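# Stand steel plates on edge in rack slots with magnet

## Task

Put every steel plate into a slot of the rack, each standing on one of its long edges, with no more than one plate per slot; leaning against a slot wall is fine. At the end the rack has to be upright and every part still, the magnet must be switched off and holding no plate, nothing may stay in place only because the robot supports it, and the gripper must have released and moved away.

## Robot and tools

Robot: a single six-joint arm on a raised mount, with its base above the scene origin. The mount may tilt the base up to about 60 degrees and turn it within about 30 degrees of +x. On the flange is a magnet gripper: a 48 mm round barrel ending in a flat face 85 mm out. The face point is the centre of that face; its z axis points out of the face. Between flange and gripper is a 75 mm round plate with a 22 mm block sticking out toward the gripper's -y, sweeping a 92 mm radius when the last joint turns, plus a cable stub behind it. Keep these clear of the rack and plates.

Frames: the scene frame is fixed to the table. Origin is on the table top below the base, z = 0 is the table top, +z is up, the work area lies toward +x, and +y is to the left looking along +x. Reported end_effector_position (metres) and end_effector_quat_wxyz are in this frame. Motion offsets, however, are written in the face point's own axes.

Magnet: the 7th number of a row, absolute: 1 on, 0 off (anything above 0.01 counts as on). It stays as last sent and takes about 0.1 s to switch. Holding is strong (about 120 N on bare steel) only with the face flat and touching the plate's centre; it drops to a fifth at 1 mm gap. Only friction resists sliding, so tilting or fast motion can shed a heavy plate. Switched off, only plates under about 30 g stay. Result fields: magnet_out 1 means the magnet is forward, magnet_back 1 means retracted, part_present 1 means steel is firmly held (it cannot tell a plate from a steel surface).

execute_actions, argument actions: a list of actions; each action is a table of up to 15 rows, each row played for one 1/30 s step; a shorter table repeats its last row. Each row holds 7 numbers in [-1, 1]: dx, dy, dz, rx, ry, rz, magnet. The first six are an offset from the face point's pose at the start of that action (not from the previous row), in the face point's axes; 1.0 equals 0.6 m for dx, dy, dz, and 180 degrees for the rotation. rx, ry, rz together form one rotation vector. Write plain numbers only, no expressions or repetition shorthand. An empty list sends nothing and shows the current state. The commanded pose is clipped each step to within 100 mm and 16 degrees of the measured pose, so large offsets may not be reached in one action.

move, argument target: one 7-number row laid out as above, an offset from the pose in the latest result that reported one, in face-point axes, same scaling; the magnet number is applied at the start. speed: m/s, 0.002 to 0.5 (default 0.25); rotation is capped at twice that value in rad/s. The path is straight and lasts 0.5 to 10 s; it ignores obstacles. stop_force (N, 9 to 40, optional): ends the path when the wrist sensor feels that much extra push against the direction of travel, then backs off two steps; only valid after the scene has run 0.2 s, not reliable for moves that rotate, and only useful at very low speed. Omit it when pulling away from something you touch. blocking=false returns after 0.5 s while motion continues; not allowed with stop_force; then use wait or stop before further motion commands. The result adds a move: line: done, contact, held, off_target, moving or fault, plus limits such as paced (pose clipped) or held (a check blocked steps), and the distance left to target.

wait, argument seconds (0 to 10): lets the scene run holding the last command; returns early when a running move ends. stop: no arguments; brakes a running move. zoom_image: camera "cam_wrist", region [x0, y0, x1, y1] in pixels of the 672x504 image, at most 504 by 504. finished_scene, argument scene: the number of the scene being ended; irreversible.

Result lines: positions, quaternion, velocities, joint positions (shoulder pan, shoulder lift, elbow, wrist 1, wrist 2, wrist 3, in radians) and velocities, joint torques (noisy, offset), Wrist force and Wrist torque along the gripper's axes (saturate near 50 N; pressing on a surface gives a force pointing back into the arm), Hand target, Off the commanded pose, and step readings (HELD marks held-back steps). A pose unreachable line means a clearance check altered or blocked joint targets, naming the first affected action counted from 0; cause: gives a reason; joint sent to its limit names a joint pinned at an end. One wrist camera image comes with each result; calibration is given with intrinsics K and T_world_to_cam.

Cautions: the arm is stiff, so commanding past a contact can trigger a fault. A contact force of 150 N or a joint torque at its limit (135 N m for the first three joints, 25.2 N m for the wrists, held weight included) halts the arm for 10 s. Approach slowly, lower plates gently into slots, avoid hitting or tipping the rack, never knock anything off the table, and don't drop plates. Long holds under load heat motors; at 85 °C the brakes lock. Loose objects may occasionally get nudged. Before finishing, switch the magnet off, confirm the plates stand on their own, and lift away.

Each tool is called after "Call:" as name(argument=value, ...) on one line, values as JSON.

## Session

Call:
execute_actions(actions=[])

Scene clock: 0.00 s.
end_effector_position=(+0.3743, +0.3480, +0.3942) magnet_out=0 magnet_back=1 part_present=0 end_effector_quat_wxyz=(-0.258, +0.618, +0.627, -0.399) end_effector_velocity=(-0.000, +0.000, -0.000) end_effector_angular_velocity=(+0.001, +0.001, +0.001)
Joint positions: [ 0.674 -1.144  1.363 -0.912 -1.418 -1.14 ]
Joint velocities: [ 0.001  0.001  0.     0.     0.001 -0.001]
Joint torques (N m, as the arm reports them, + toward a larger angle): no reading
Wrist force (N, on the end effector, along its own x y z axes, offset not removed): no reading
Wrist torque (N m, same axes, about the end effector's origin, offset not removed): no reading
Hand target: +0.374, +0.348, +0.394; -0.258, +0.618, +0.627, -0.399

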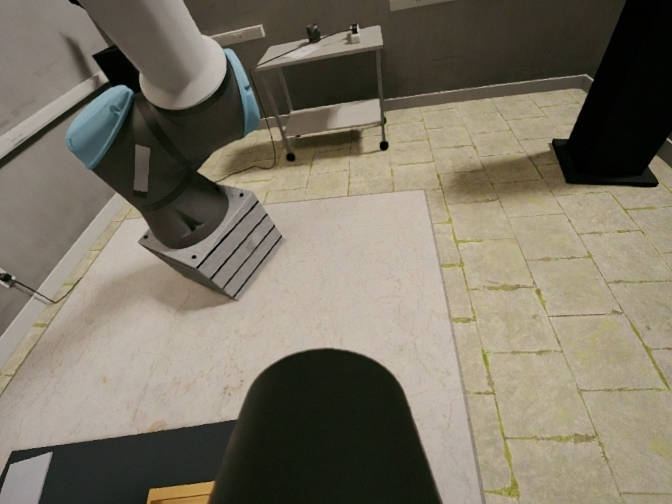

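Call:
move(target=[-0.437, 0.042, -0.079, -0.308, 0.066, 0.004, 0], speed=0.3)

Scene clock: 15.40 s.
end_effector_position=(+0.4543, +0.0978, +0.4438) magnet_out=0 magnet_back=1 part_present=0 end_effector_quat_wxyz=(-0.000, +0.707, +0.707, -0.001) end_effector_velocity=(+0.001, -0.002, -0.000) end_effector_angular_velocity=(+0.001, -0.005, +0.000)
Joint positions: [ 0.178 -1.799  1.945 -1.837 -1.623 -1.595]
Joint velocities: [-0.006 -0.003  0.004 -0.007  0.002 -0.007]
Joint torques (N m, as the arm reports them, + toward a larger angle): [ -9.66 -27.88 -14.41  -5.01   2.21  -1.24]
Wrist force (N, on the end effector, along its own x y z axes, offset not removed): [0.5 1.3 2.8]
Wrist torque (N m, same axes, about the end effector's origin, offset not removed): [0.12 -0.10 0.01]
Hand target: +0.454, +0.098, +0.444; -0.000, +0.707, +0.707, -0.001
Off the commanded pose: 0.000 m, 0 deg.
move: done
camera_calibration (this result's frames):
cam_wrist: T_world_to_cam=[[0.0125615, 0.999323, 0.0345801, -0.122143], [0.963257, -0.0213726, 0.267731, -0.505326], [0.268289, 0.0299464, -0.962873, 0.384516], [0, 0, 0, 1]] pos_world=[0.385131, 0.0997451, 0.509755]

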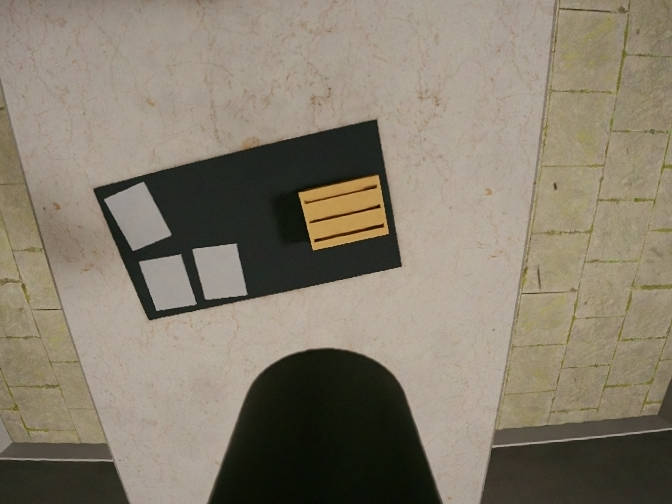

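Call:
zoom_image(camera="cam_wrist", region=[80, 110, 420, 330])

Call:
zoom_image(camera="cam_wrist", region=[270, 160, 410, 265])

Region (80, 110, 420, 330) of cam_wrist's 672x504 image, scaled by 1.482, with more detail than that image has; it fills the top 326 rows of this view, and the rest is white.

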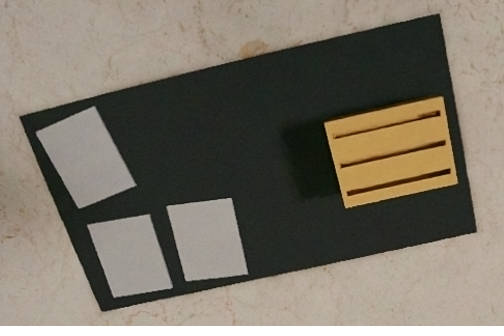

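Region (270, 160, 410, 265) of cam_wrist's 672x504 image, scaled by 3.600, with more detail than that image has; it fills the top 378 rows of this view, and the rest is white.

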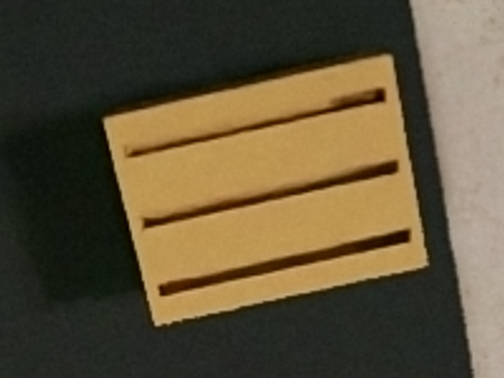

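Call:
move(target=[0.053, 0.043, 0.323, 0, 0, 0, 0], speed=0.3)

Call:
zoom_image(camera="cam_wrist", region=[200, 100, 480, 310])

Scene clock: 30.90 s.
end_effector_position=(+0.4798, +0.1295, +0.2500) magnet_out=0 magnet_back=1 part_present=0 end_effector_quat_wxyz=(-0.001, +0.707, +0.707, -0.001) end_effector_velocity=(+0.001, +0.001, -0.001) end_effector_angular_velocity=(+0.001, -0.002, -0.000)
Joint positions: [ 0.228 -1.453  2.163 -2.397 -1.629 -1.545]
Joint velocities: [ 0.001  0.005 -0.002 -0.005  0.001  0.001]
Joint torques (N m, as the arm reports them, + toward a larger angle): [ 15.34 -21.46 -34.39  -4.78  -2.01   1.67]
Wrist force (N, on the end effector, along its own x y z axes, offset not removed): [-5.4 0.7 2.7]
Wrist torque (N m, same axes, about the end effector's origin, offset not removed): [0.14 0.52 -0.03]
Hand target: +0.480, +0.129, +0.250; -0.000, +0.707, +0.707, -0.001
Off the commanded pose: 0.000 m, 0 deg.
move: done
camera_calibration (this result's frames):
cam_wrist: T_world_to_cam=[[0.0125558, 0.999323, 0.0345771, -0.147365], [0.963317, -0.0213595, 0.267515, -0.477316], [0.268072, 0.0299498, -0.962933, 0.190259], [0, 0, 0, 1]] pos_world=[0.410654, 0.131372, 0.315991]

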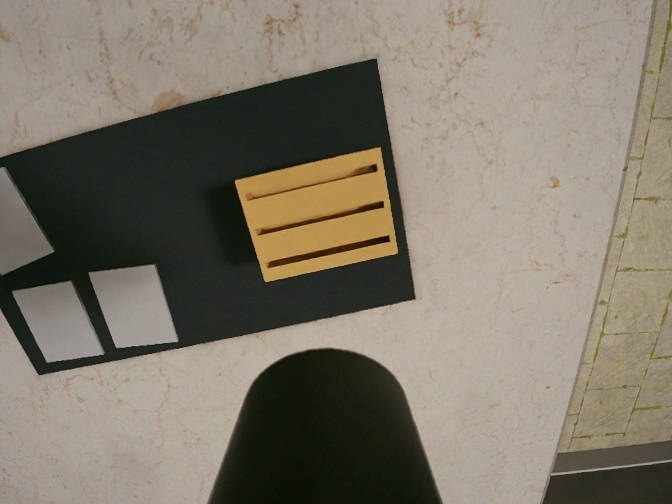

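Region (200, 100, 480, 310) of cam_wrist's 672x504 image, scaled by 1.800, with more detail than that image has; it fills the top 378 rows of this view, and the rest is white.

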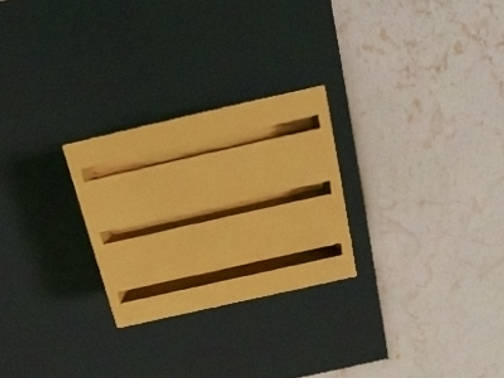

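Call:
move(target=[0.014, 0.041, 0.15, 0, 0, -0.065, 0], speed=0.2)

Call:
zoom_image(camera="cam_wrist", region=[160, 60, 520, 330])

Scene clock: 55.10 s.
end_effector_position=(+0.5043, +0.1378, +0.1601) magnet_out=0 magnet_back=1 part_present=0 end_effector_quat_wxyz=(-0.001, +0.631, +0.776, -0.001) end_effector_velocity=(+0.000, -0.000, -0.002) end_effector_angular_velocity=(+0.001, +0.001, +0.003)
Joint positions: [ 0.233 -1.204  2.145 -2.628 -1.629 -1.744]
Joint velocities: [-0.001  0.005 -0.001 -0.003  0.001 -0.003]
Joint torques (N m, as the arm reports them, + toward a larger angle): [ 15.49 -26.03 -28.2   -4.23   2.66  -1.49]
Wrist force (N, on the end effector, along its own x y z axes, offset not removed): [-2.3 4.5 0.8]
Wrist torque (N m, same axes, about the end effector's origin, offset not removed): [0.38 0.15 0.28]
Hand target: +0.504, +0.138, +0.160; -0.001, +0.631, +0.776, -0.001
Off the commanded pose: 0.000 m, 0 deg.
move: done
camera_calibration (this result's frames):
cam_wrist: T_world_to_cam=[[-0.190111, 0.98114, 0.03497, -0.0482342], [0.947724, 0.174105, 0.267406, -0.49569], [0.256274, 0.0839786, -0.962949, 0.0953812], [0, 0, 0, 1]] pos_world=[0.436164, 0.125617, 0.226084]

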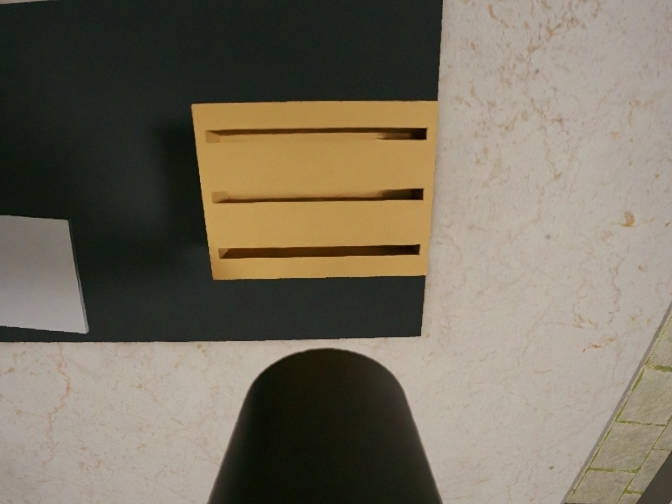

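Region (160, 60, 520, 330) of cam_wrist's 672x504 image, scaled by 1.400, with more detail than that image has; it fills the top 378 rows of this view, and the rest is white.

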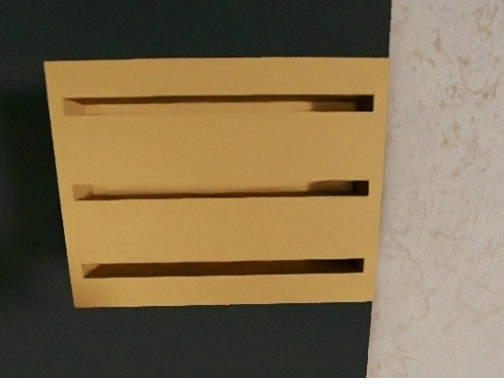

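Call:
zoom_image(camera="cam_wrist", region=[185, 95, 325, 200])

Call:
zoom_image(camera="cam_wrist", region=[320, 95, 460, 200])

Call:
zoom_image(camera="cam_wrist", region=[185, 185, 325, 290])

Call:
zoom_image(camera="cam_wrist", region=[320, 185, 460, 290])

Region (185, 95, 325, 200) of cam_wrist's 672x504 image, scaled by 3.600, with more detail than that image has; it fills the top 378 rows of this view, and the rest is white.

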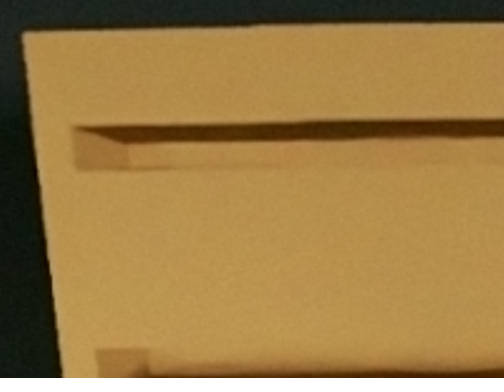

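Region (320, 95, 460, 200) of cam_wrist's 672x504 image, scaled by 3.600, with more detail than that image has; it fills the top 378 rows of this view, and the rest is white.

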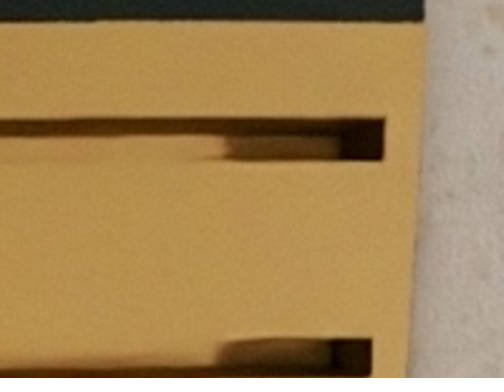

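Region (185, 185, 325, 290) of cam_wrist's 672x504 image, scaled by 3.600, with more detail than that image has; it fills the top 378 rows of this view, and the rest is white.

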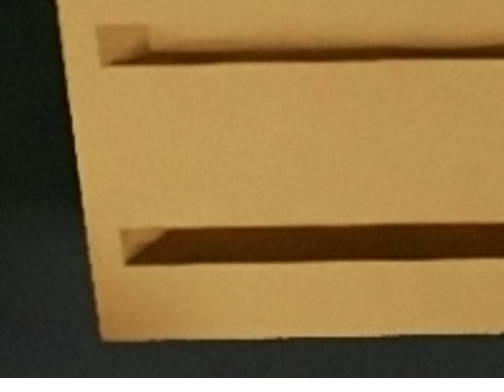

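Region (320, 185, 460, 290) of cam_wrist's 672x504 image, scaled by 3.600, with more detail than that image has; it fills the top 378 rows of this view, and the rest is white.

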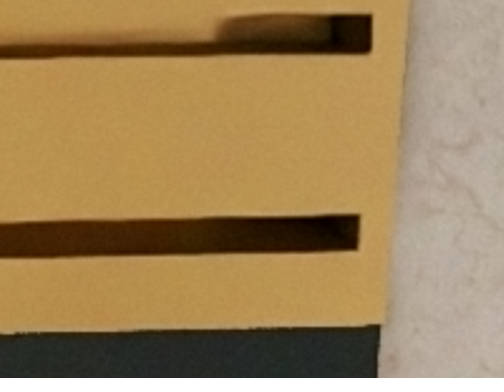

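Call:
zoom_image(camera="cam_wrist", region=[260, 320, 400, 400])

Region (260, 320, 400, 400) of cam_wrist's 672x504 image, scaled by 3.600, with more detail than that image has; it fills the top 288 rows of this view, and the rest is white.

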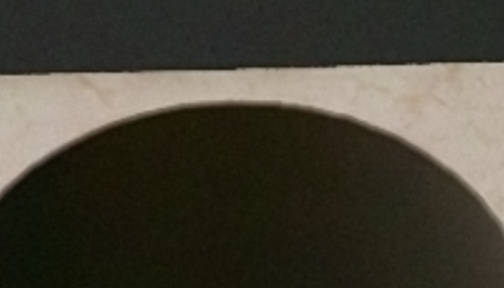

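Call:
move(target=[0, -0.0833, 0.108, 0, 0, 0, 0], speed=0.15)

Scene clock: 114.53 s.
end_effector_position=(+0.4554, +0.1276, +0.0955) magnet_out=0 magnet_back=1 part_present=0 end_effector_quat_wxyz=(-0.001, +0.631, +0.776, -0.001) end_effector_velocity=(-0.002, +0.001, -0.002) end_effector_angular_velocity=(+0.002, +0.000, +0.002)
Joint positions: [ 0.205 -1.087  2.291 -2.892 -1.626 -1.772]
Joint velocities: [ 0.001  0.005  0.003 -0.008  0.002 -0.001]
Joint torques (N m, as the arm reports them, + toward a larger angle): [ -6.63 -25.91   5.9   -4.76   2.35  -1.2 ]
Wrist force (N, on the end effector, along its own x y z axes, offset not removed): [-1.6 6.0 -3.8]
Wrist torque (N m, same axes, about the end effector's origin, offset not removed): [0.38 0.15 0.10]
Hand target: +0.455, +0.128, +0.095; -0.001, +0.631, +0.776, -0.001
Off the commanded pose: 0.000 m, 0 deg.
move: done
camera_calibration (this result's frames):
cam_wrist: T_world_to_cam=[[-0.190105, 0.981141, 0.0349752, -0.0453092], [0.947744, 0.174104, 0.267337, -0.43027], [0.256205, 0.0839696, -0.962968, 0.0465812], [0, 0, 0, 1]] pos_world=[0.387238, 0.115455, 0.161468]

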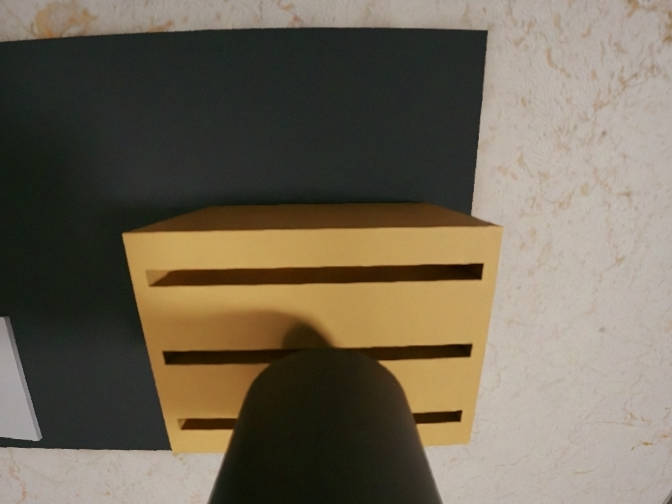

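Call:
move(target=[0, 0, 0.025, 0, 0, 0, 0], speed=0.05)

Call:
move(target=[0, 0, 0.02, 0, 0, 0, 0], speed=0.003, stop_force=9)

Scene clock: 122.07 s.
end_effector_position=(+0.4553, +0.1276, +0.0806) magnet_out=0 magnet_back=1 part_present=0 end_effector_quat_wxyz=(-0.001, +0.631, +0.776, -0.001) end_effector_velocity=(+0.001, -0.001, -0.001) end_effector_angular_velocity=(+0.001, -0.002, -0.002)
Joint positions: [ 0.203 -1.042  2.287 -2.933 -1.626 -1.774]
Joint velocities: [-0.002  0.005 -0.001 -0.005  0.001 -0.001]
Joint torques (N m, as the arm reports them, + toward a larger angle): [ -7.9  -26.43 -21.12  -4.29   2.6   -1.26]
Wrist force (N, on the end effector, along its own x y z axes, offset not removed): [-2.4 -0.5 2.7]
Wrist torque (N m, same axes, about the end effector's origin, offset not removed): [-0.19 0.25 0.19]
Hand target: +0.455, +0.128, +0.080; -0.001, +0.631, +0.776, -0.001
Off the commanded pose: 0.000 m, 0 deg.
move: done
camera_calibration (this result's frames):
cam_wrist: T_world_to_cam=[[-0.190104, 0.981141, 0.034979, -0.0447834], [0.947749, 0.174104, 0.267318, -0.426277], [0.256186, 0.0839695, -0.962973, 0.0323067], [0, 0, 0, 1]] pos_world=[0.387214, 0.115443, 0.146628]

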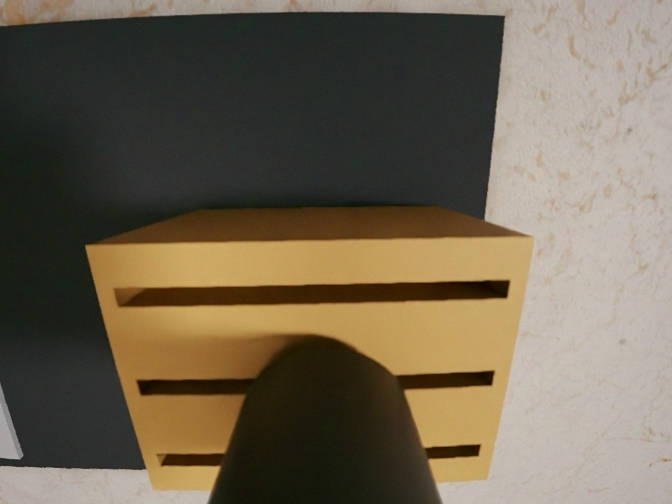

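Scene clock: 124.43 s.
end_effector_position=(+0.4554, +0.1276, +0.0747) magnet_out=0 magnet_back=1 part_present=0 end_effector_quat_wxyz=(-0.001, +0.631, +0.776, -0.001) end_effector_velocity=(+0.000, -0.001, +0.001) end_effector_angular_velocity=(-0.002, +0.001, +0.001)
Joint positions: [ 0.203 -1.024  2.285 -2.95  -1.626 -1.774]
Joint velocities: [-0.001 -0.002 -0.     0.004 -0.002 -0.001]
Joint torques (N m, as the arm reports them, + toward a larger angle): [ -9.61 -36.42 -12.74   1.89   1.62  -0.44]
Wrist force (N, on the end effector, along its own x y z axes, offset not removed): [-3.5 -5.3 -25.1]
Wrist torque (N m, same axes, about the end effector's origin, offset not removed): [-0.76 0.63 0.09]
Hand target: +0.455, +0.128, +0.075; -0.001, +0.631, +0.776, -0.001
Off the commanded pose: 0.006 m, 0 deg.
move: contact
camera_calibration (this result's frames):
cam_wrist: T_world_to_cam=[[-0.190135, 0.981134, 0.0349945, -0.0445551], [0.947713, 0.174119, 0.267436, -0.424726], [0.256297, 0.0840136, -0.96294, 0.0264724], [0, 0, 0, 1]] pos_world=[0.387262, 0.115443, 0.140638]

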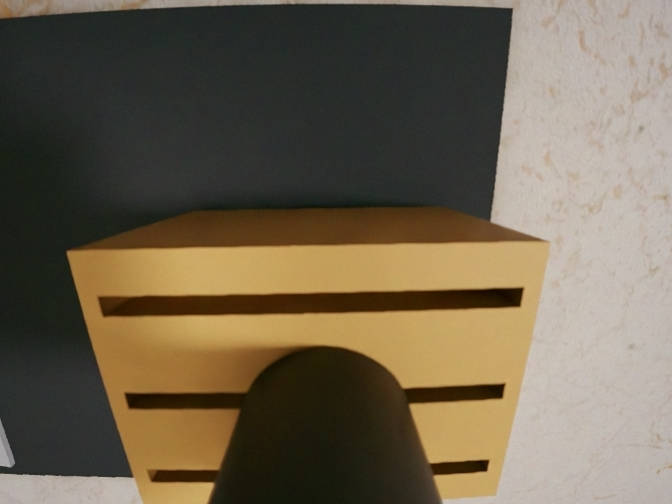

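Call:
zoom_image(camera="cam_wrist", region=[240, 230, 420, 365])

Call:
zoom_image(camera="cam_wrist", region=[55, 230, 255, 500])

Call:
zoom_image(camera="cam_wrist", region=[390, 230, 590, 500])

Call:
execute_actions(actions=[[[0,0,-0.01,0,0,0,0]]])

Region (240, 230, 420, 365) of cam_wrist's 672x504 image, scaled by 2.800, with more detail than that image has; it fills the top 378 rows of this view, and the rest is white.

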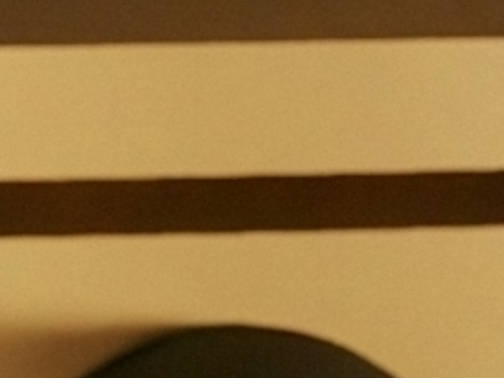

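Region (55, 230, 255, 500) of cam_wrist's 672x504 image, scaled by 1.867, with more detail than that image has; it fills the left 373 columns of this view, and the rest is white.

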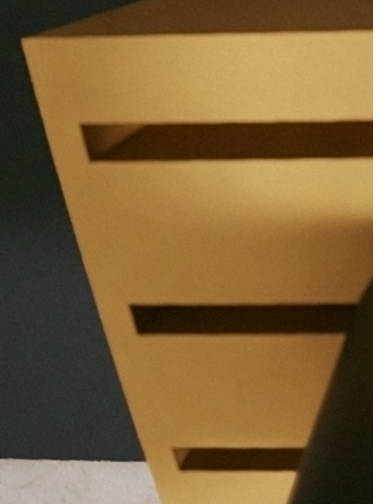

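Region (390, 230, 590, 500) of cam_wrist's 672x504 image, scaled by 1.867, with more detail than that image has; it fills the left 373 columns of this view, and the rest is white.

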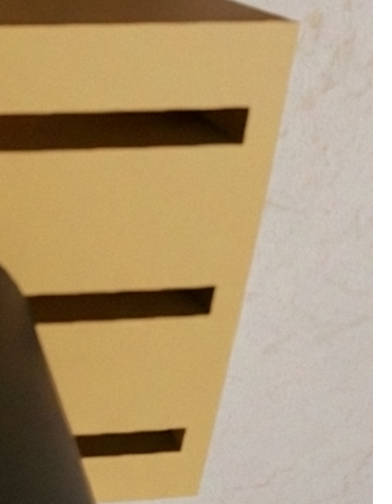

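Scene clock: 127.23 s.
end_effector_position=(+0.4554, +0.1276, +0.0806) magnet_out=0 magnet_back=1 part_present=0 end_effector_quat_wxyz=(-0.001, +0.631, +0.776, -0.001) end_effector_velocity=(-0.000, -0.000, +0.000) end_effector_angular_velocity=(-0.001, +0.001, +0.001)
Joint positions: [ 0.203 -1.042  2.287 -2.933 -1.626 -1.774]
Joint velocities: [ 0.    -0.002  0.001  0.001 -0.001 -0.001]
Joint torques (N m, as the arm reports them, + toward a larger angle): [ 16.31 -44.64   6.31  -0.19  -1.96   1.86]
Wrist force (N, on the end effector, along its own x y z axes, offset not removed): [-1.2 -3.0 2.8]
Wrist torque (N m, same axes, about the end effector's origin, offset not removed): [-0.39 -0.06 0.29]
Hand target: +0.455, +0.128, +0.081; -0.001, +0.631, +0.776, -0.001
Off the commanded pose: 0.000 m, 0 deg.
Step readings (end_effector_position):
0: (+0.4553, +0.1276, +0.0748)
1: (+0.4554, +0.1276, +0.0750)
2: (+0.4553, +0.1275, +0.0761)
4: (+0.4554, +0.1275, +0.0783)
8: (+0.4554, +0.1276, +0.0801)
15: end_effector_position above
camera_calibration (this result's frames):
cam_wrist: T_world_to_cam=[[-0.190118, 0.981137, 0.0349935, -0.0447675], [0.947718, 0.174104, 0.26743, -0.426324], [0.256293, 0.0840073, -0.962942, 0.032216], [0, 0, 0, 1]] pos_world=[0.387267, 0.115442, 0.146601]

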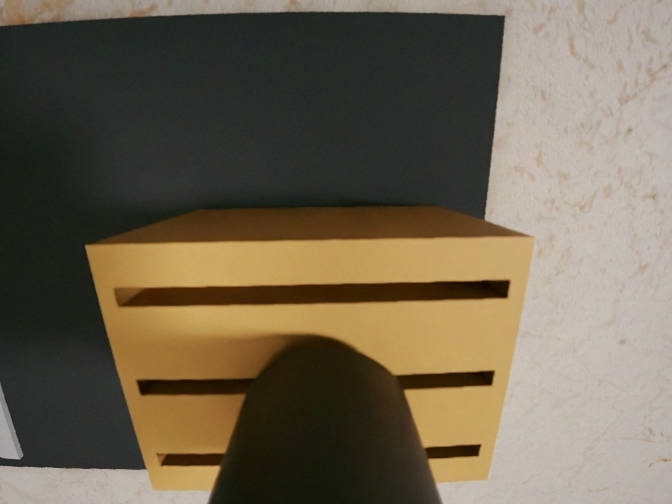

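Call:
move(target=[-0.491, 0.038, -0.256, 0, 0, 0, 0], speed=0.3)

Call:
zoom_image(camera="cam_wrist", region=[150, 80, 510, 350])

Scene clock: 182.23 s.
end_effector_position=(+0.5376, -0.1559, +0.2343) magnet_out=0 magnet_back=1 part_present=0 end_effector_quat_wxyz=(-0.001, +0.631, +0.776, -0.001) end_effector_velocity=(+0.001, -0.002, +0.001) end_effector_angular_velocity=(-0.000, +0.001, +0.000)
Joint positions: [-0.332 -1.346  2.012 -2.367 -1.558 -2.305]
Joint velocities: [-0.003  0.001 -0.005  0.004 -0.    -0.003]
Joint torques (N m, as the arm reports them, + toward a larger angle): [ -8.73 -25.32 -35.33  -0.26   2.5   -1.16]
Wrist force (N, on the end effector, along its own x y z axes, offset not removed): [-2.1 0.2 0.7]
Wrist torque (N m, same axes, about the end effector's origin, offset not removed): [-0.01 0.37 0.21]
Hand target: +0.538, -0.156, +0.234; -0.001, +0.631, +0.776, -0.001
Off the commanded pose: 0.000 m, 0 deg.
move: done
camera_calibration (this result's frames):
cam_wrist: T_world_to_cam=[[-0.190104, 0.981142, 0.0349469, 0.243671], [0.947673, 0.174088, 0.267599, -0.49597], [0.256469, 0.08399, -0.962896, 0.182861], [0, 0, 0, 1]] pos_world=[0.469442, -0.168092, 0.300282]

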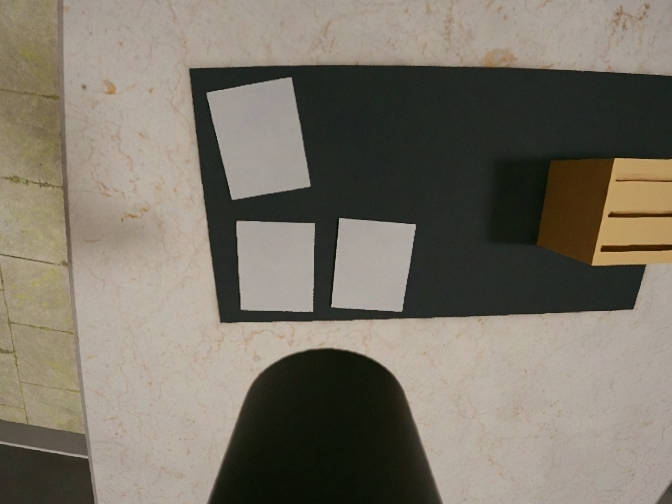

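Region (150, 80, 510, 350) of cam_wrist's 672x504 image, scaled by 1.400, with more detail than that image has; it fills the top 378 rows of this view, and the rest is white.

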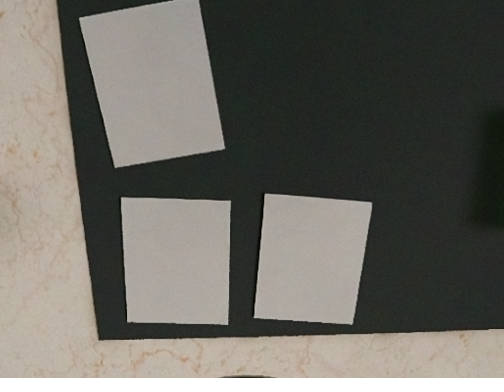

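Call:
zoom_image(camera="cam_wrist", region=[310, 200, 450, 330])

Call:
zoom_image(camera="cam_wrist", region=[210, 200, 350, 330])

Call:
zoom_image(camera="cam_wrist", region=[190, 65, 340, 210])

Region (310, 200, 450, 330) of cam_wrist's 672x504 image, scaled by 3.600, with more detail than that image has; it fills the top 468 rows of this view, and the rest is white.

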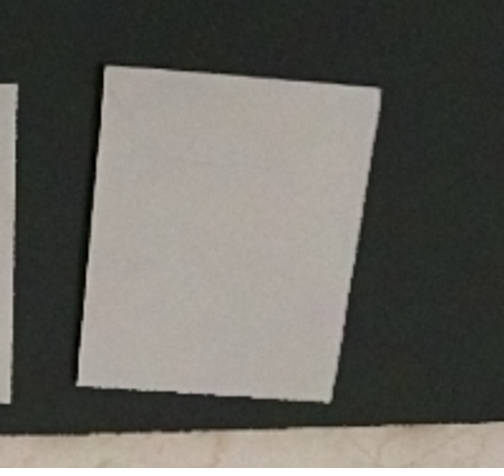

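Region (210, 200, 350, 330) of cam_wrist's 672x504 image, scaled by 3.600, with more detail than that image has; it fills the top 468 rows of this view, and the rest is white.

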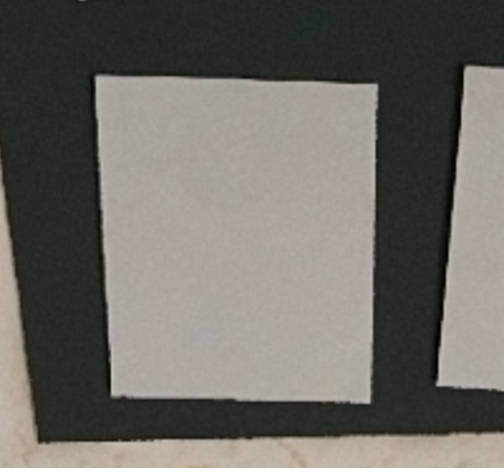

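Region (190, 65, 340, 210) of cam_wrist's 672x504 image, scaled by 3.360, with more detail than that image has; it fills the top 487 rows of this view, and the rest is white.

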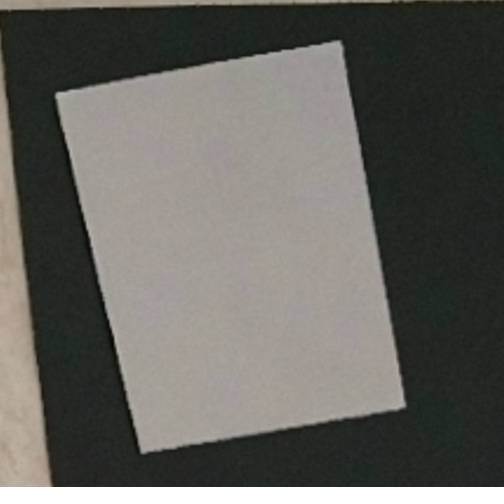

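Call:
move(target=[0.115, 0.0606, 0.307, 0, 0, 0.5306, 0], speed=0.4)

Scene clock: 212.27 s.
end_effector_position=(+0.5590, -0.0812, +0.0501) magnet_out=0 magnet_back=1 part_present=0 end_effector_quat_wxyz=(+0.000, +0.998, +0.055, -0.001) end_effector_velocity=(+0.001, -0.001, -0.001) end_effector_angular_velocity=(-0.002, -0.001, -0.012)
Joint positions: [-0.183 -0.92   2.025 -2.806 -1.577 -0.491]
Joint velocities: [ 0.     0.002 -0.002 -0.002 -0.002  0.012]
Joint torques (N m, as the arm reports them, + toward a larger angle): [ 14.18 -35.98 -25.35  -4.41  -2.2    1.88]
Wrist force (N, on the end effector, along its own x y z axes, offset not removed): [-2.0 -0.6 -0.7]
Wrist torque (N m, same axes, about the end effector's origin, offset not removed): [-0.34 0.22 -0.06]
Hand target: +0.559, -0.081, +0.050; +0.000, +0.999, +0.054, -0.001
Off the commanded pose: 0.000 m, 0 deg.
move: done
camera_calibration (this result's frames):
cam_wrist: T_world_to_cam=[[0.994829, 0.0959947, 0.0331576, -0.553273], [0.0835712, -0.959278, 0.269819, -0.0891318], [0.0577085, -0.265653, -0.96234, 0.0763699], [0, 0, 0, 1]] pos_world=[0.553454, -0.012103, 0.115888]

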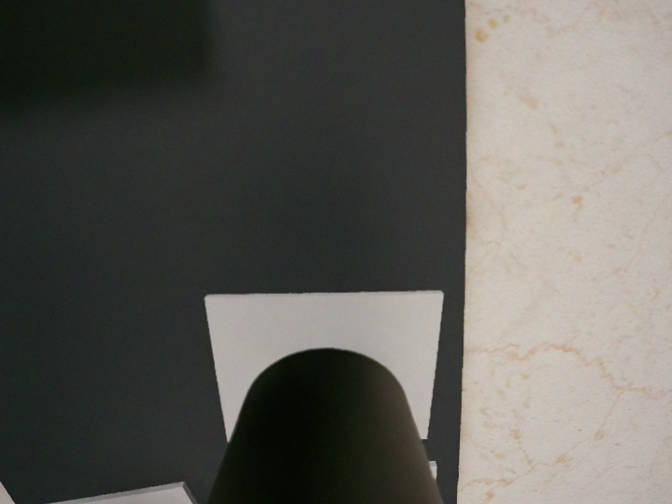

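Call:
zoom_image(camera="cam_wrist", region=[190, 270, 460, 370])

Region (190, 270, 460, 370) of cam_wrist's 672x504 image, scaled by 1.867, with more detail than that image has; it fills the top 187 rows of this view, and the rest is white.

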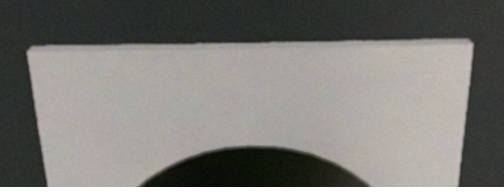

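Call:
move(target=[0.002, 0.005, 0.06, 0, 0, 0, 0], speed=0.1)

Call:
move(target=[0, 0, 0.025, 0, 0, 0, 0], speed=0.003, stop_force=9)

Scene clock: 232.60 s.
end_effector_position=(+0.5604, -0.0841, +0.0142) magnet_out=0 magnet_back=1 part_present=0 end_effector_quat_wxyz=(+0.000, +0.998, +0.055, -0.001) end_effector_velocity=(+0.000, +0.000, -0.001) end_effector_angular_velocity=(-0.000, -0.000, -0.000)
Joint positions: [-0.187 -0.829  1.999 -2.87  -1.577 -0.495]
Joint velocities: [ 0.     0.003 -0.001 -0.002 -0.     0.   ]
Joint torques (N m, as the arm reports them, + toward a larger angle): [ -8.94 -34.03 -24.26  -4.37   2.49  -1.13]
Wrist force (N, on the end effector, along its own x y z axes, offset not removed): [-1.2 -0.1 0.1]
Wrist torque (N m, same axes, about the end effector's origin, offset not removed): [-0.13 0.21 0.09]
Hand target: +0.560, -0.084, +0.014; +0.000, +0.998, +0.055, -0.001
Off the commanded pose: 0.000 m, 0 deg.
move: done
camera_calibration (this result's frames):
cam_wrist: T_world_to_cam=[[0.994829, 0.0959944, 0.0331597, -0.553268], [0.0835703, -0.959278, 0.269819, -0.0823338], [0.0577104, -0.265653, -0.96234, 0.040993], [0, 0, 0, 1]] pos_world=[0.554922, -0.0149804, 0.0800106]

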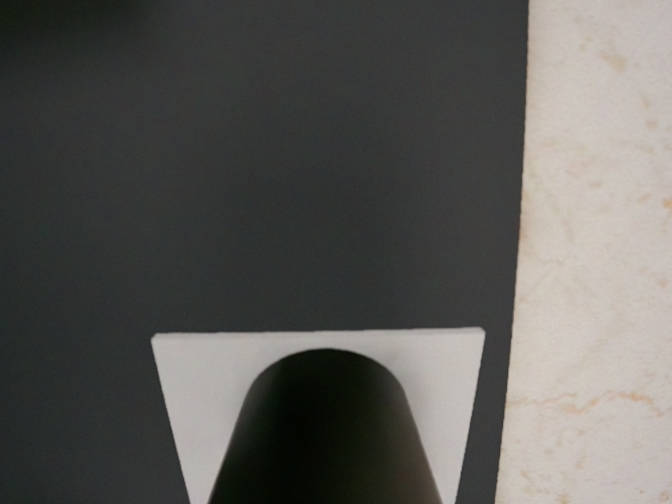

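Scene clock: 235.70 s.
end_effector_position=(+0.5605, -0.0841, +0.0060) magnet_out=0 magnet_back=1 part_present=0 end_effector_quat_wxyz=(+0.000, +0.998, +0.055, -0.001) end_effector_velocity=(-0.001, -0.001, +0.000) end_effector_angular_velocity=(+0.000, +0.003, -0.003)
Joint positions: [-0.187 -0.809  1.993 -2.885 -1.577 -0.495]
Joint velocities: [-0.001 -0.001  0.001  0.003 -0.     0.001]
Joint torques (N m, as the arm reports them, + toward a larger angle): [ -8.86 -46.56 -19.34  -0.15   2.37  -0.94]
Wrist force (N, on the end effector, along its own x y z axes, offset not removed): [-18.0 -6.2 -25.0]
Wrist torque (N m, same axes, about the end effector's origin, offset not removed): [-0.42 0.64 0.21]
Hand target: +0.560, -0.084, +0.006; +0.000, +0.998, +0.055, -0.001
Off the commanded pose: 0.007 m, 0 deg.
move: contact
camera_calibration (this result's frames):
cam_wrist: T_world_to_cam=[[0.994827, 0.0960009, 0.0332189, -0.553006], [0.083559, -0.959271, 0.269848, -0.0801296], [0.0577715, -0.265676, -0.96233, 0.0330521], [0, 0, 0, 1]] pos_world=[0.554931, -0.0149958, 0.0718001]

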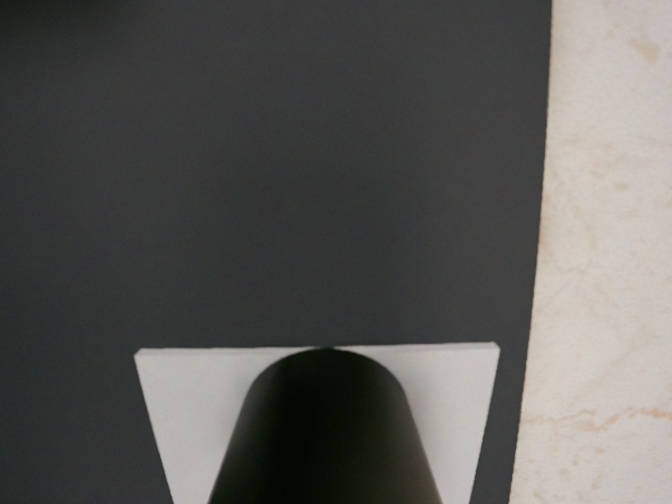

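Call:
zoom_image(camera="cam_wrist", region=[120, 330, 260, 400])

Call:
zoom_image(camera="cam_wrist", region=[390, 330, 530, 400])

Call:
execute_actions(actions=[[[0,0,0,0,0,0,1]]])

Region (120, 330, 260, 400) of cam_wrist's 672x504 image, scaled by 3.600, with more detail than that image has.

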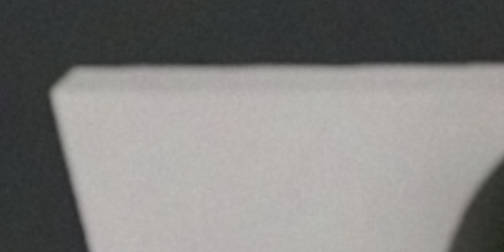

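Region (390, 330, 530, 400) of cam_wrist's 672x504 image, scaled by 3.600, with more detail than that image has.

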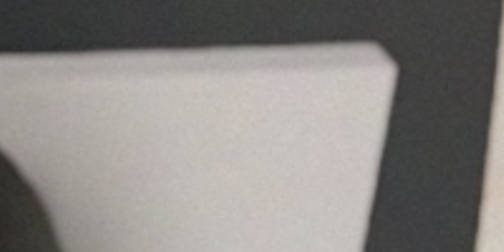

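Scene clock: 238.27 s.
end_effector_position=(+0.5604, -0.0841, +0.0060) magnet_out=1 magnet_back=0 part_present=1 end_effector_quat_wxyz=(+0.000, +0.998, +0.055, -0.001) end_effector_velocity=(+0.000, -0.001, +0.000) end_effector_angular_velocity=(+0.000, -0.001, -0.001)
Joint positions: [-0.187 -0.809  1.993 -2.885 -1.577 -0.495]
Joint velocities: [-0.002  0.    -0.001 -0.001  0.001 -0.001]
Joint torques (N m, as the arm reports them, + toward a larger angle): [ -7.07 -27.03  -9.78  -3.71   1.85   0.81]
Wrist force (N, on the end effector, along its own x y z axes, offset not removed): [-8.9 1.6 -17.0]
Wrist torque (N m, same axes, about the end effector's origin, offset not removed): [0.04 0.98 0.00]
Hand target: +0.560, -0.084, +0.006; +0.000, +0.998, +0.055, -0.001
Off the commanded pose: 0.000 m, 0 deg.
Step readings (end_effector_position):
0: (+0.5604, -0.0841, +0.0061)
1: (+0.5604, -0.0841, +0.0061)
2: (+0.5604, -0.0841, +0.0061)
4: (+0.5604, -0.0841, +0.0061)
8: (+0.5604, -0.0841, +0.0061)
15: end_effector_position above
camera_calibration (this result's frames):
cam_wrist: T_world_to_cam=[[0.994829, 0.095999, 0.0331697, -0.552964], [0.0835719, -0.959277, 0.269821, -0.0801173], [0.0577215, -0.265654, -0.962339, 0.0330928], [0, 0, 0, 1]] pos_world=[0.55489, -0.0149795, 0.0718055]

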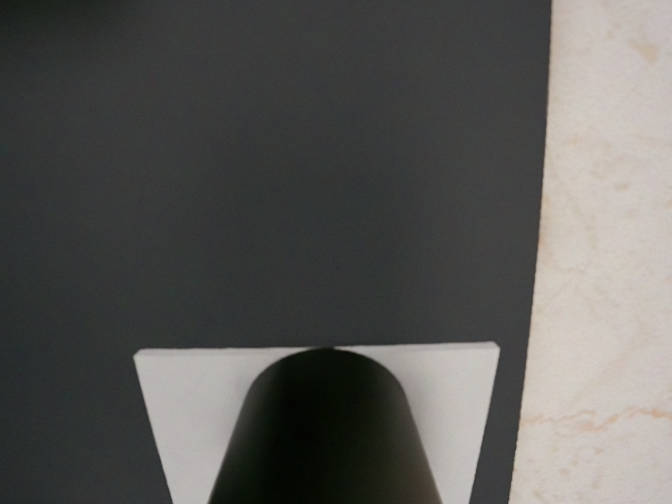

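Call:
move(target=[0, 0, -0.28, 0, 0, 0, 1], speed=0.25)

Scene clock: 258.50 s.
end_effector_position=(+0.5606, -0.0839, +0.1738) magnet_out=1 magnet_back=0 part_present=1 end_effector_quat_wxyz=(+0.000, +0.998, +0.055, -0.001) end_effector_velocity=(+0.000, -0.000, +0.002) end_effector_angular_velocity=(-0.001, -0.001, +0.003)
Joint positions: [-0.185 -1.206  2.024 -2.519 -1.577 -0.493]
Joint velocities: [-0.    -0.004 -0.002  0.005 -0.001 -0.003]
Joint torques (N m, as the arm reports them, + toward a larger angle): [ -9.39 -49.39 -32.87  -0.11  -0.65  -1.41]
Wrist force (N, on the end effector, along its own x y z axes, offset not removed): [-4.9 2.6 2.4]
Wrist torque (N m, same axes, about the end effector's origin, offset not removed): [0.36 0.50 0.25]
Hand target: +0.561, -0.084, +0.174; +0.000, +0.998, +0.055, -0.001
Off the commanded pose: 0.000 m, 0 deg.
move: done
camera_calibration (this result's frames):
cam_wrist: T_world_to_cam=[[0.994824, 0.0960496, 0.0331689, -0.558712], [0.0836181, -0.95926, 0.269867, -0.125257], [0.0577382, -0.265697, -0.962326, 0.194648], [0, 0, 0, 1]] pos_world=[0.555056, -0.0147728, 0.23965]

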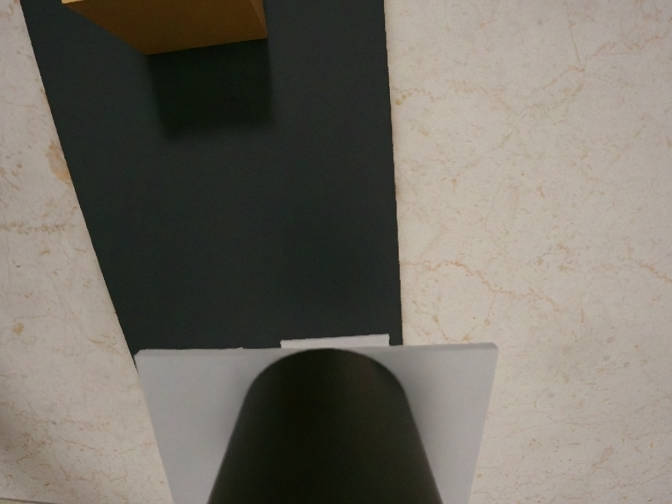

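Call:
move(target=[-0.1938, -0.3625, -0.002, 0.371, -0.4057, -0.4057, 1], speed=0.35)

Scene clock: 269.23 s.
end_effector_position=(+0.4215, +0.1195, +0.1754) magnet_out=1 magnet_back=0 part_present=1 end_effector_quat_wxyz=(-0.449, +0.448, +0.546, -0.547) end_effector_velocity=(-0.001, +0.001, -0.000) end_effector_angular_velocity=(+0.005, +0.006, +0.004)
Joint positions: [ 0.244 -0.735  1.473 -0.845 -1.726 -1.511]
Joint velocities: [ 0.003  0.002 -0.     0.003 -0.001 -0.005]
Joint torques (N m, as the arm reports them, + toward a larger angle): [ 15.4  -43.1  -26.56   4.64  -1.98  -1.08]
Wrist force (N, on the end effector, along its own x y z axes, offset not removed): [-1.9 4.2 -0.6]
Wrist torque (N m, same axes, about the end effector's origin, offset not removed): [0.07 0.32 0.21]
Hand target: +0.421, +0.120, +0.175; -0.449, +0.448, +0.546, -0.547
Off the commanded pose: 0.000 m, 0 deg.
move: done
camera_calibration (this result's frames):
cam_wrist: T_world_to_cam=[[-0.161701, 0.986745, -0.0137029, -0.0507185], [0.267161, 0.0304051, -0.963172, 0.101697], [-0.949988, -0.159407, -0.268536, 0.548543], [0, 0, 0, 1]] pos_world=[0.485738, 0.134396, 0.24456]

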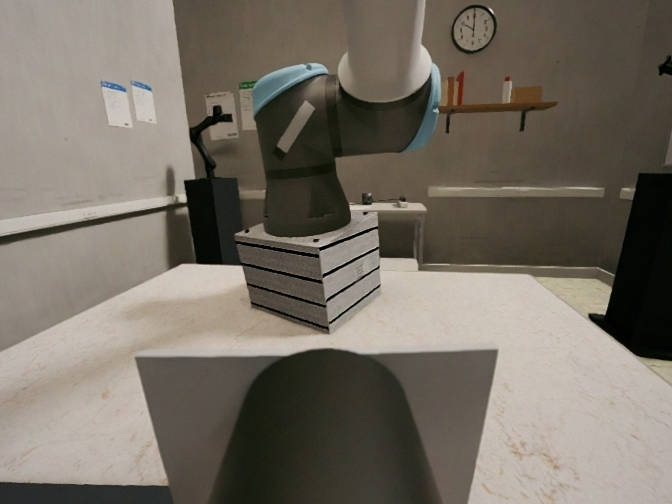

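Call:
move(target=[0, 0.061, 0, 0, 0, 0, 1], speed=0.08)

Call:
move(target=[0, 0.048, 0, 0, 0, 0, 1], speed=0.003, stop_force=9)

Scene clock: 273.17 s.
end_effector_position=(+0.4214, +0.1195, +0.1389) magnet_out=1 magnet_back=0 part_present=1 end_effector_quat_wxyz=(-0.449, +0.448, +0.546, -0.547) end_effector_velocity=(+0.000, -0.000, -0.002) end_effector_angular_velocity=(-0.001, +0.001, -0.001)
Joint positions: [ 0.24  -0.669  1.459 -0.897 -1.729 -1.511]
Joint velocities: [-0.001  0.003 -0.001 -0.002  0.     0.001]
Joint torques (N m, as the arm reports them, + toward a larger angle): [ -5.63 -44.78 -26.87   0.42  -1.78  -1.39]
Wrist force (N, on the end effector, along its own x y z axes, offset not removed): [-0.8 2.9 2.7]
Wrist torque (N m, same axes, about the end effector's origin, offset not removed): [-0.12 0.20 0.22]
Hand target: +0.421, +0.119, +0.139; -0.449, +0.448, +0.546, -0.547
Off the commanded pose: 0.000 m, 0 deg.
move: done
camera_calibration (this result's frames):
cam_wrist: T_world_to_cam=[[-0.161704, 0.986744, -0.0137023, -0.0511785], [0.267171, 0.0304082, -0.963169, 0.066568], [-0.949985, -0.159409, -0.268547, 0.538725], [0, 0, 0, 1]] pos_world=[0.48572, 0.134354, 0.208088]

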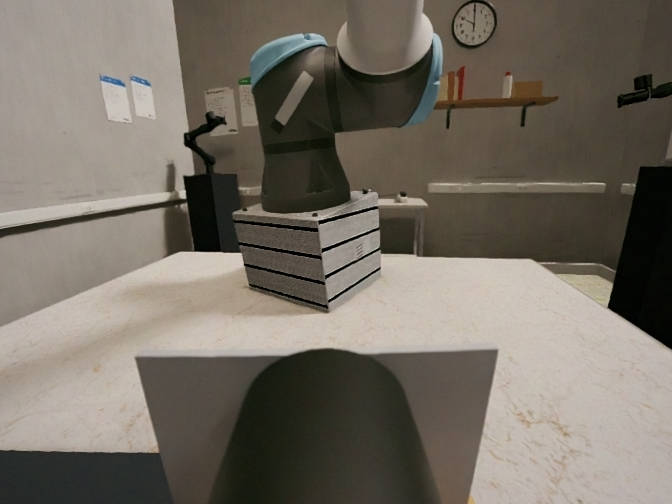

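Scene clock: 282.40 s.
end_effector_position=(+0.4215, +0.1195, +0.1123) magnet_out=1 magnet_back=0 part_present=1 end_effector_quat_wxyz=(-0.449, +0.448, +0.546, -0.547) end_effector_velocity=(+0.000, +0.000, +0.001) end_effector_angular_velocity=(+0.001, -0.001, +0.001)
Joint positions: [ 0.238 -0.619  1.444 -0.932 -1.732 -1.511]
Joint velocities: [ 0.001 -0.001  0.    -0.    -0.001 -0.001]
Joint torques (N m, as the arm reports them, + toward a larger angle): [ -5.46 -57.86 -16.25   0.35  -2.03   0.07]
Wrist force (N, on the end effector, along its own x y z axes, offset not removed): [3.2 -7.2 -1.1]
Wrist torque (N m, same axes, about the end effector's origin, offset not removed): [0.60 -0.36 -0.20]
Hand target: +0.421, +0.119, +0.112; -0.449, +0.448, +0.546, -0.547
Off the commanded pose: 0.002 m, 0 deg.
move: contact
camera_calibration (this result's frames):
cam_wrist: T_world_to_cam=[[-0.161686, 0.986747, -0.013686, -0.0515144], [0.267298, 0.0304403, -0.963133, 0.0408854], [-0.949952, -0.159383, -0.268677, 0.531614], [0, 0, 0, 1]] pos_world=[0.485751, 0.134317, 0.181506]

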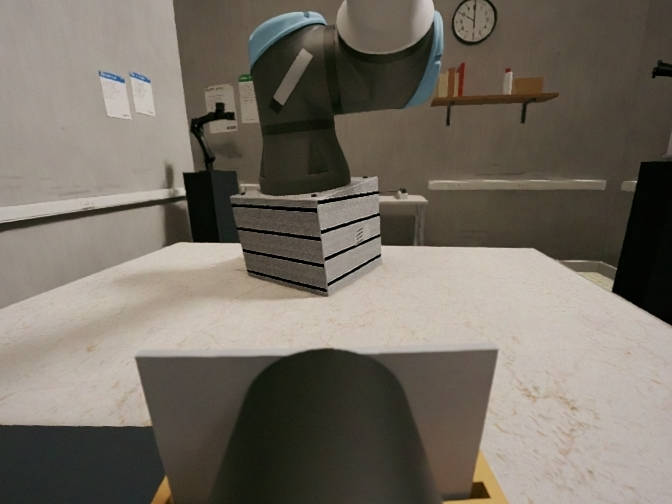

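Call:
execute_actions(actions=[[[0,-0.001,0,0,0,0,0]],[[0,-0.002,-0.02,0,0,0,0]]])

Scene clock: 285.67 s.
end_effector_position=(+0.4332, +0.1218, +0.1141) magnet_out=0 magnet_back=1 part_present=0 end_effector_quat_wxyz=(-0.449, +0.448, +0.546, -0.547) end_effector_velocity=(+0.001, -0.000, +0.000) end_effector_angular_velocity=(-0.001, +0.000, -0.001)
Joint positions: [ 0.241 -0.605  1.401 -0.902 -1.729 -1.511]
Joint velocities: [-0.001  0.001 -0.004  0.002  0.     0.   ]
Joint torques (N m, as the arm reports them, + toward a larger angle): [ 15.9  -45.13 -28.67   4.22   2.62   1.69]
Wrist force (N, on the end effector, along its own x y z axes, offset not removed): [-1.0 1.8 -0.5]
Wrist torque (N m, same axes, about the end effector's origin, offset not removed): [0.19 0.07 -0.03]
Hand target: +0.433, +0.122, +0.114; -0.449, +0.448, +0.546, -0.547
Off the commanded pose: 0.000 m, 0 deg.
Step readings (end_effector_position; steps 1 to 15: 1st action; 16 to 30: 2nd action):
0: (+0.4214, +0.1194, +0.1124)
1: (+0.4214, +0.1194, +0.1124)
2: (+0.4214, +0.1194, +0.1125)
4: (+0.4215, +0.1194, +0.1127)
8: (+0.4215, +0.1194, +0.1128)
15: (+0.4215, +0.1194, +0.1129)
16: (+0.4216, +0.1195, +0.1129)
17: (+0.4234, +0.1200, +0.1131)
19: (+0.4282, +0.1209, +0.1137)
23: (+0.4321, +0.1216, +0.1140)
30: end_effector_position above
camera_calibration (this result's frames):
cam_wrist: T_world_to_cam=[[-0.161697, 0.986745, -0.0137165, -0.0518951], [0.267287, 0.0304119, -0.963137, 0.0394255], [-0.949953, -0.159403, -0.268662, 0.543561], [0, 0, 0, 1]] pos_world=[0.497428, 0.136653, 0.183294]

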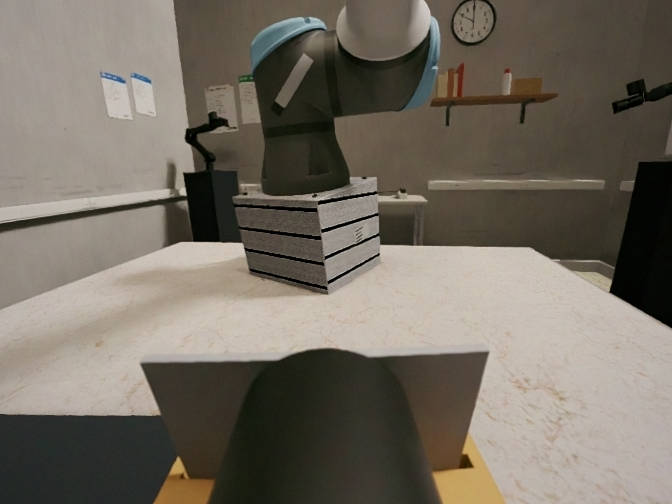

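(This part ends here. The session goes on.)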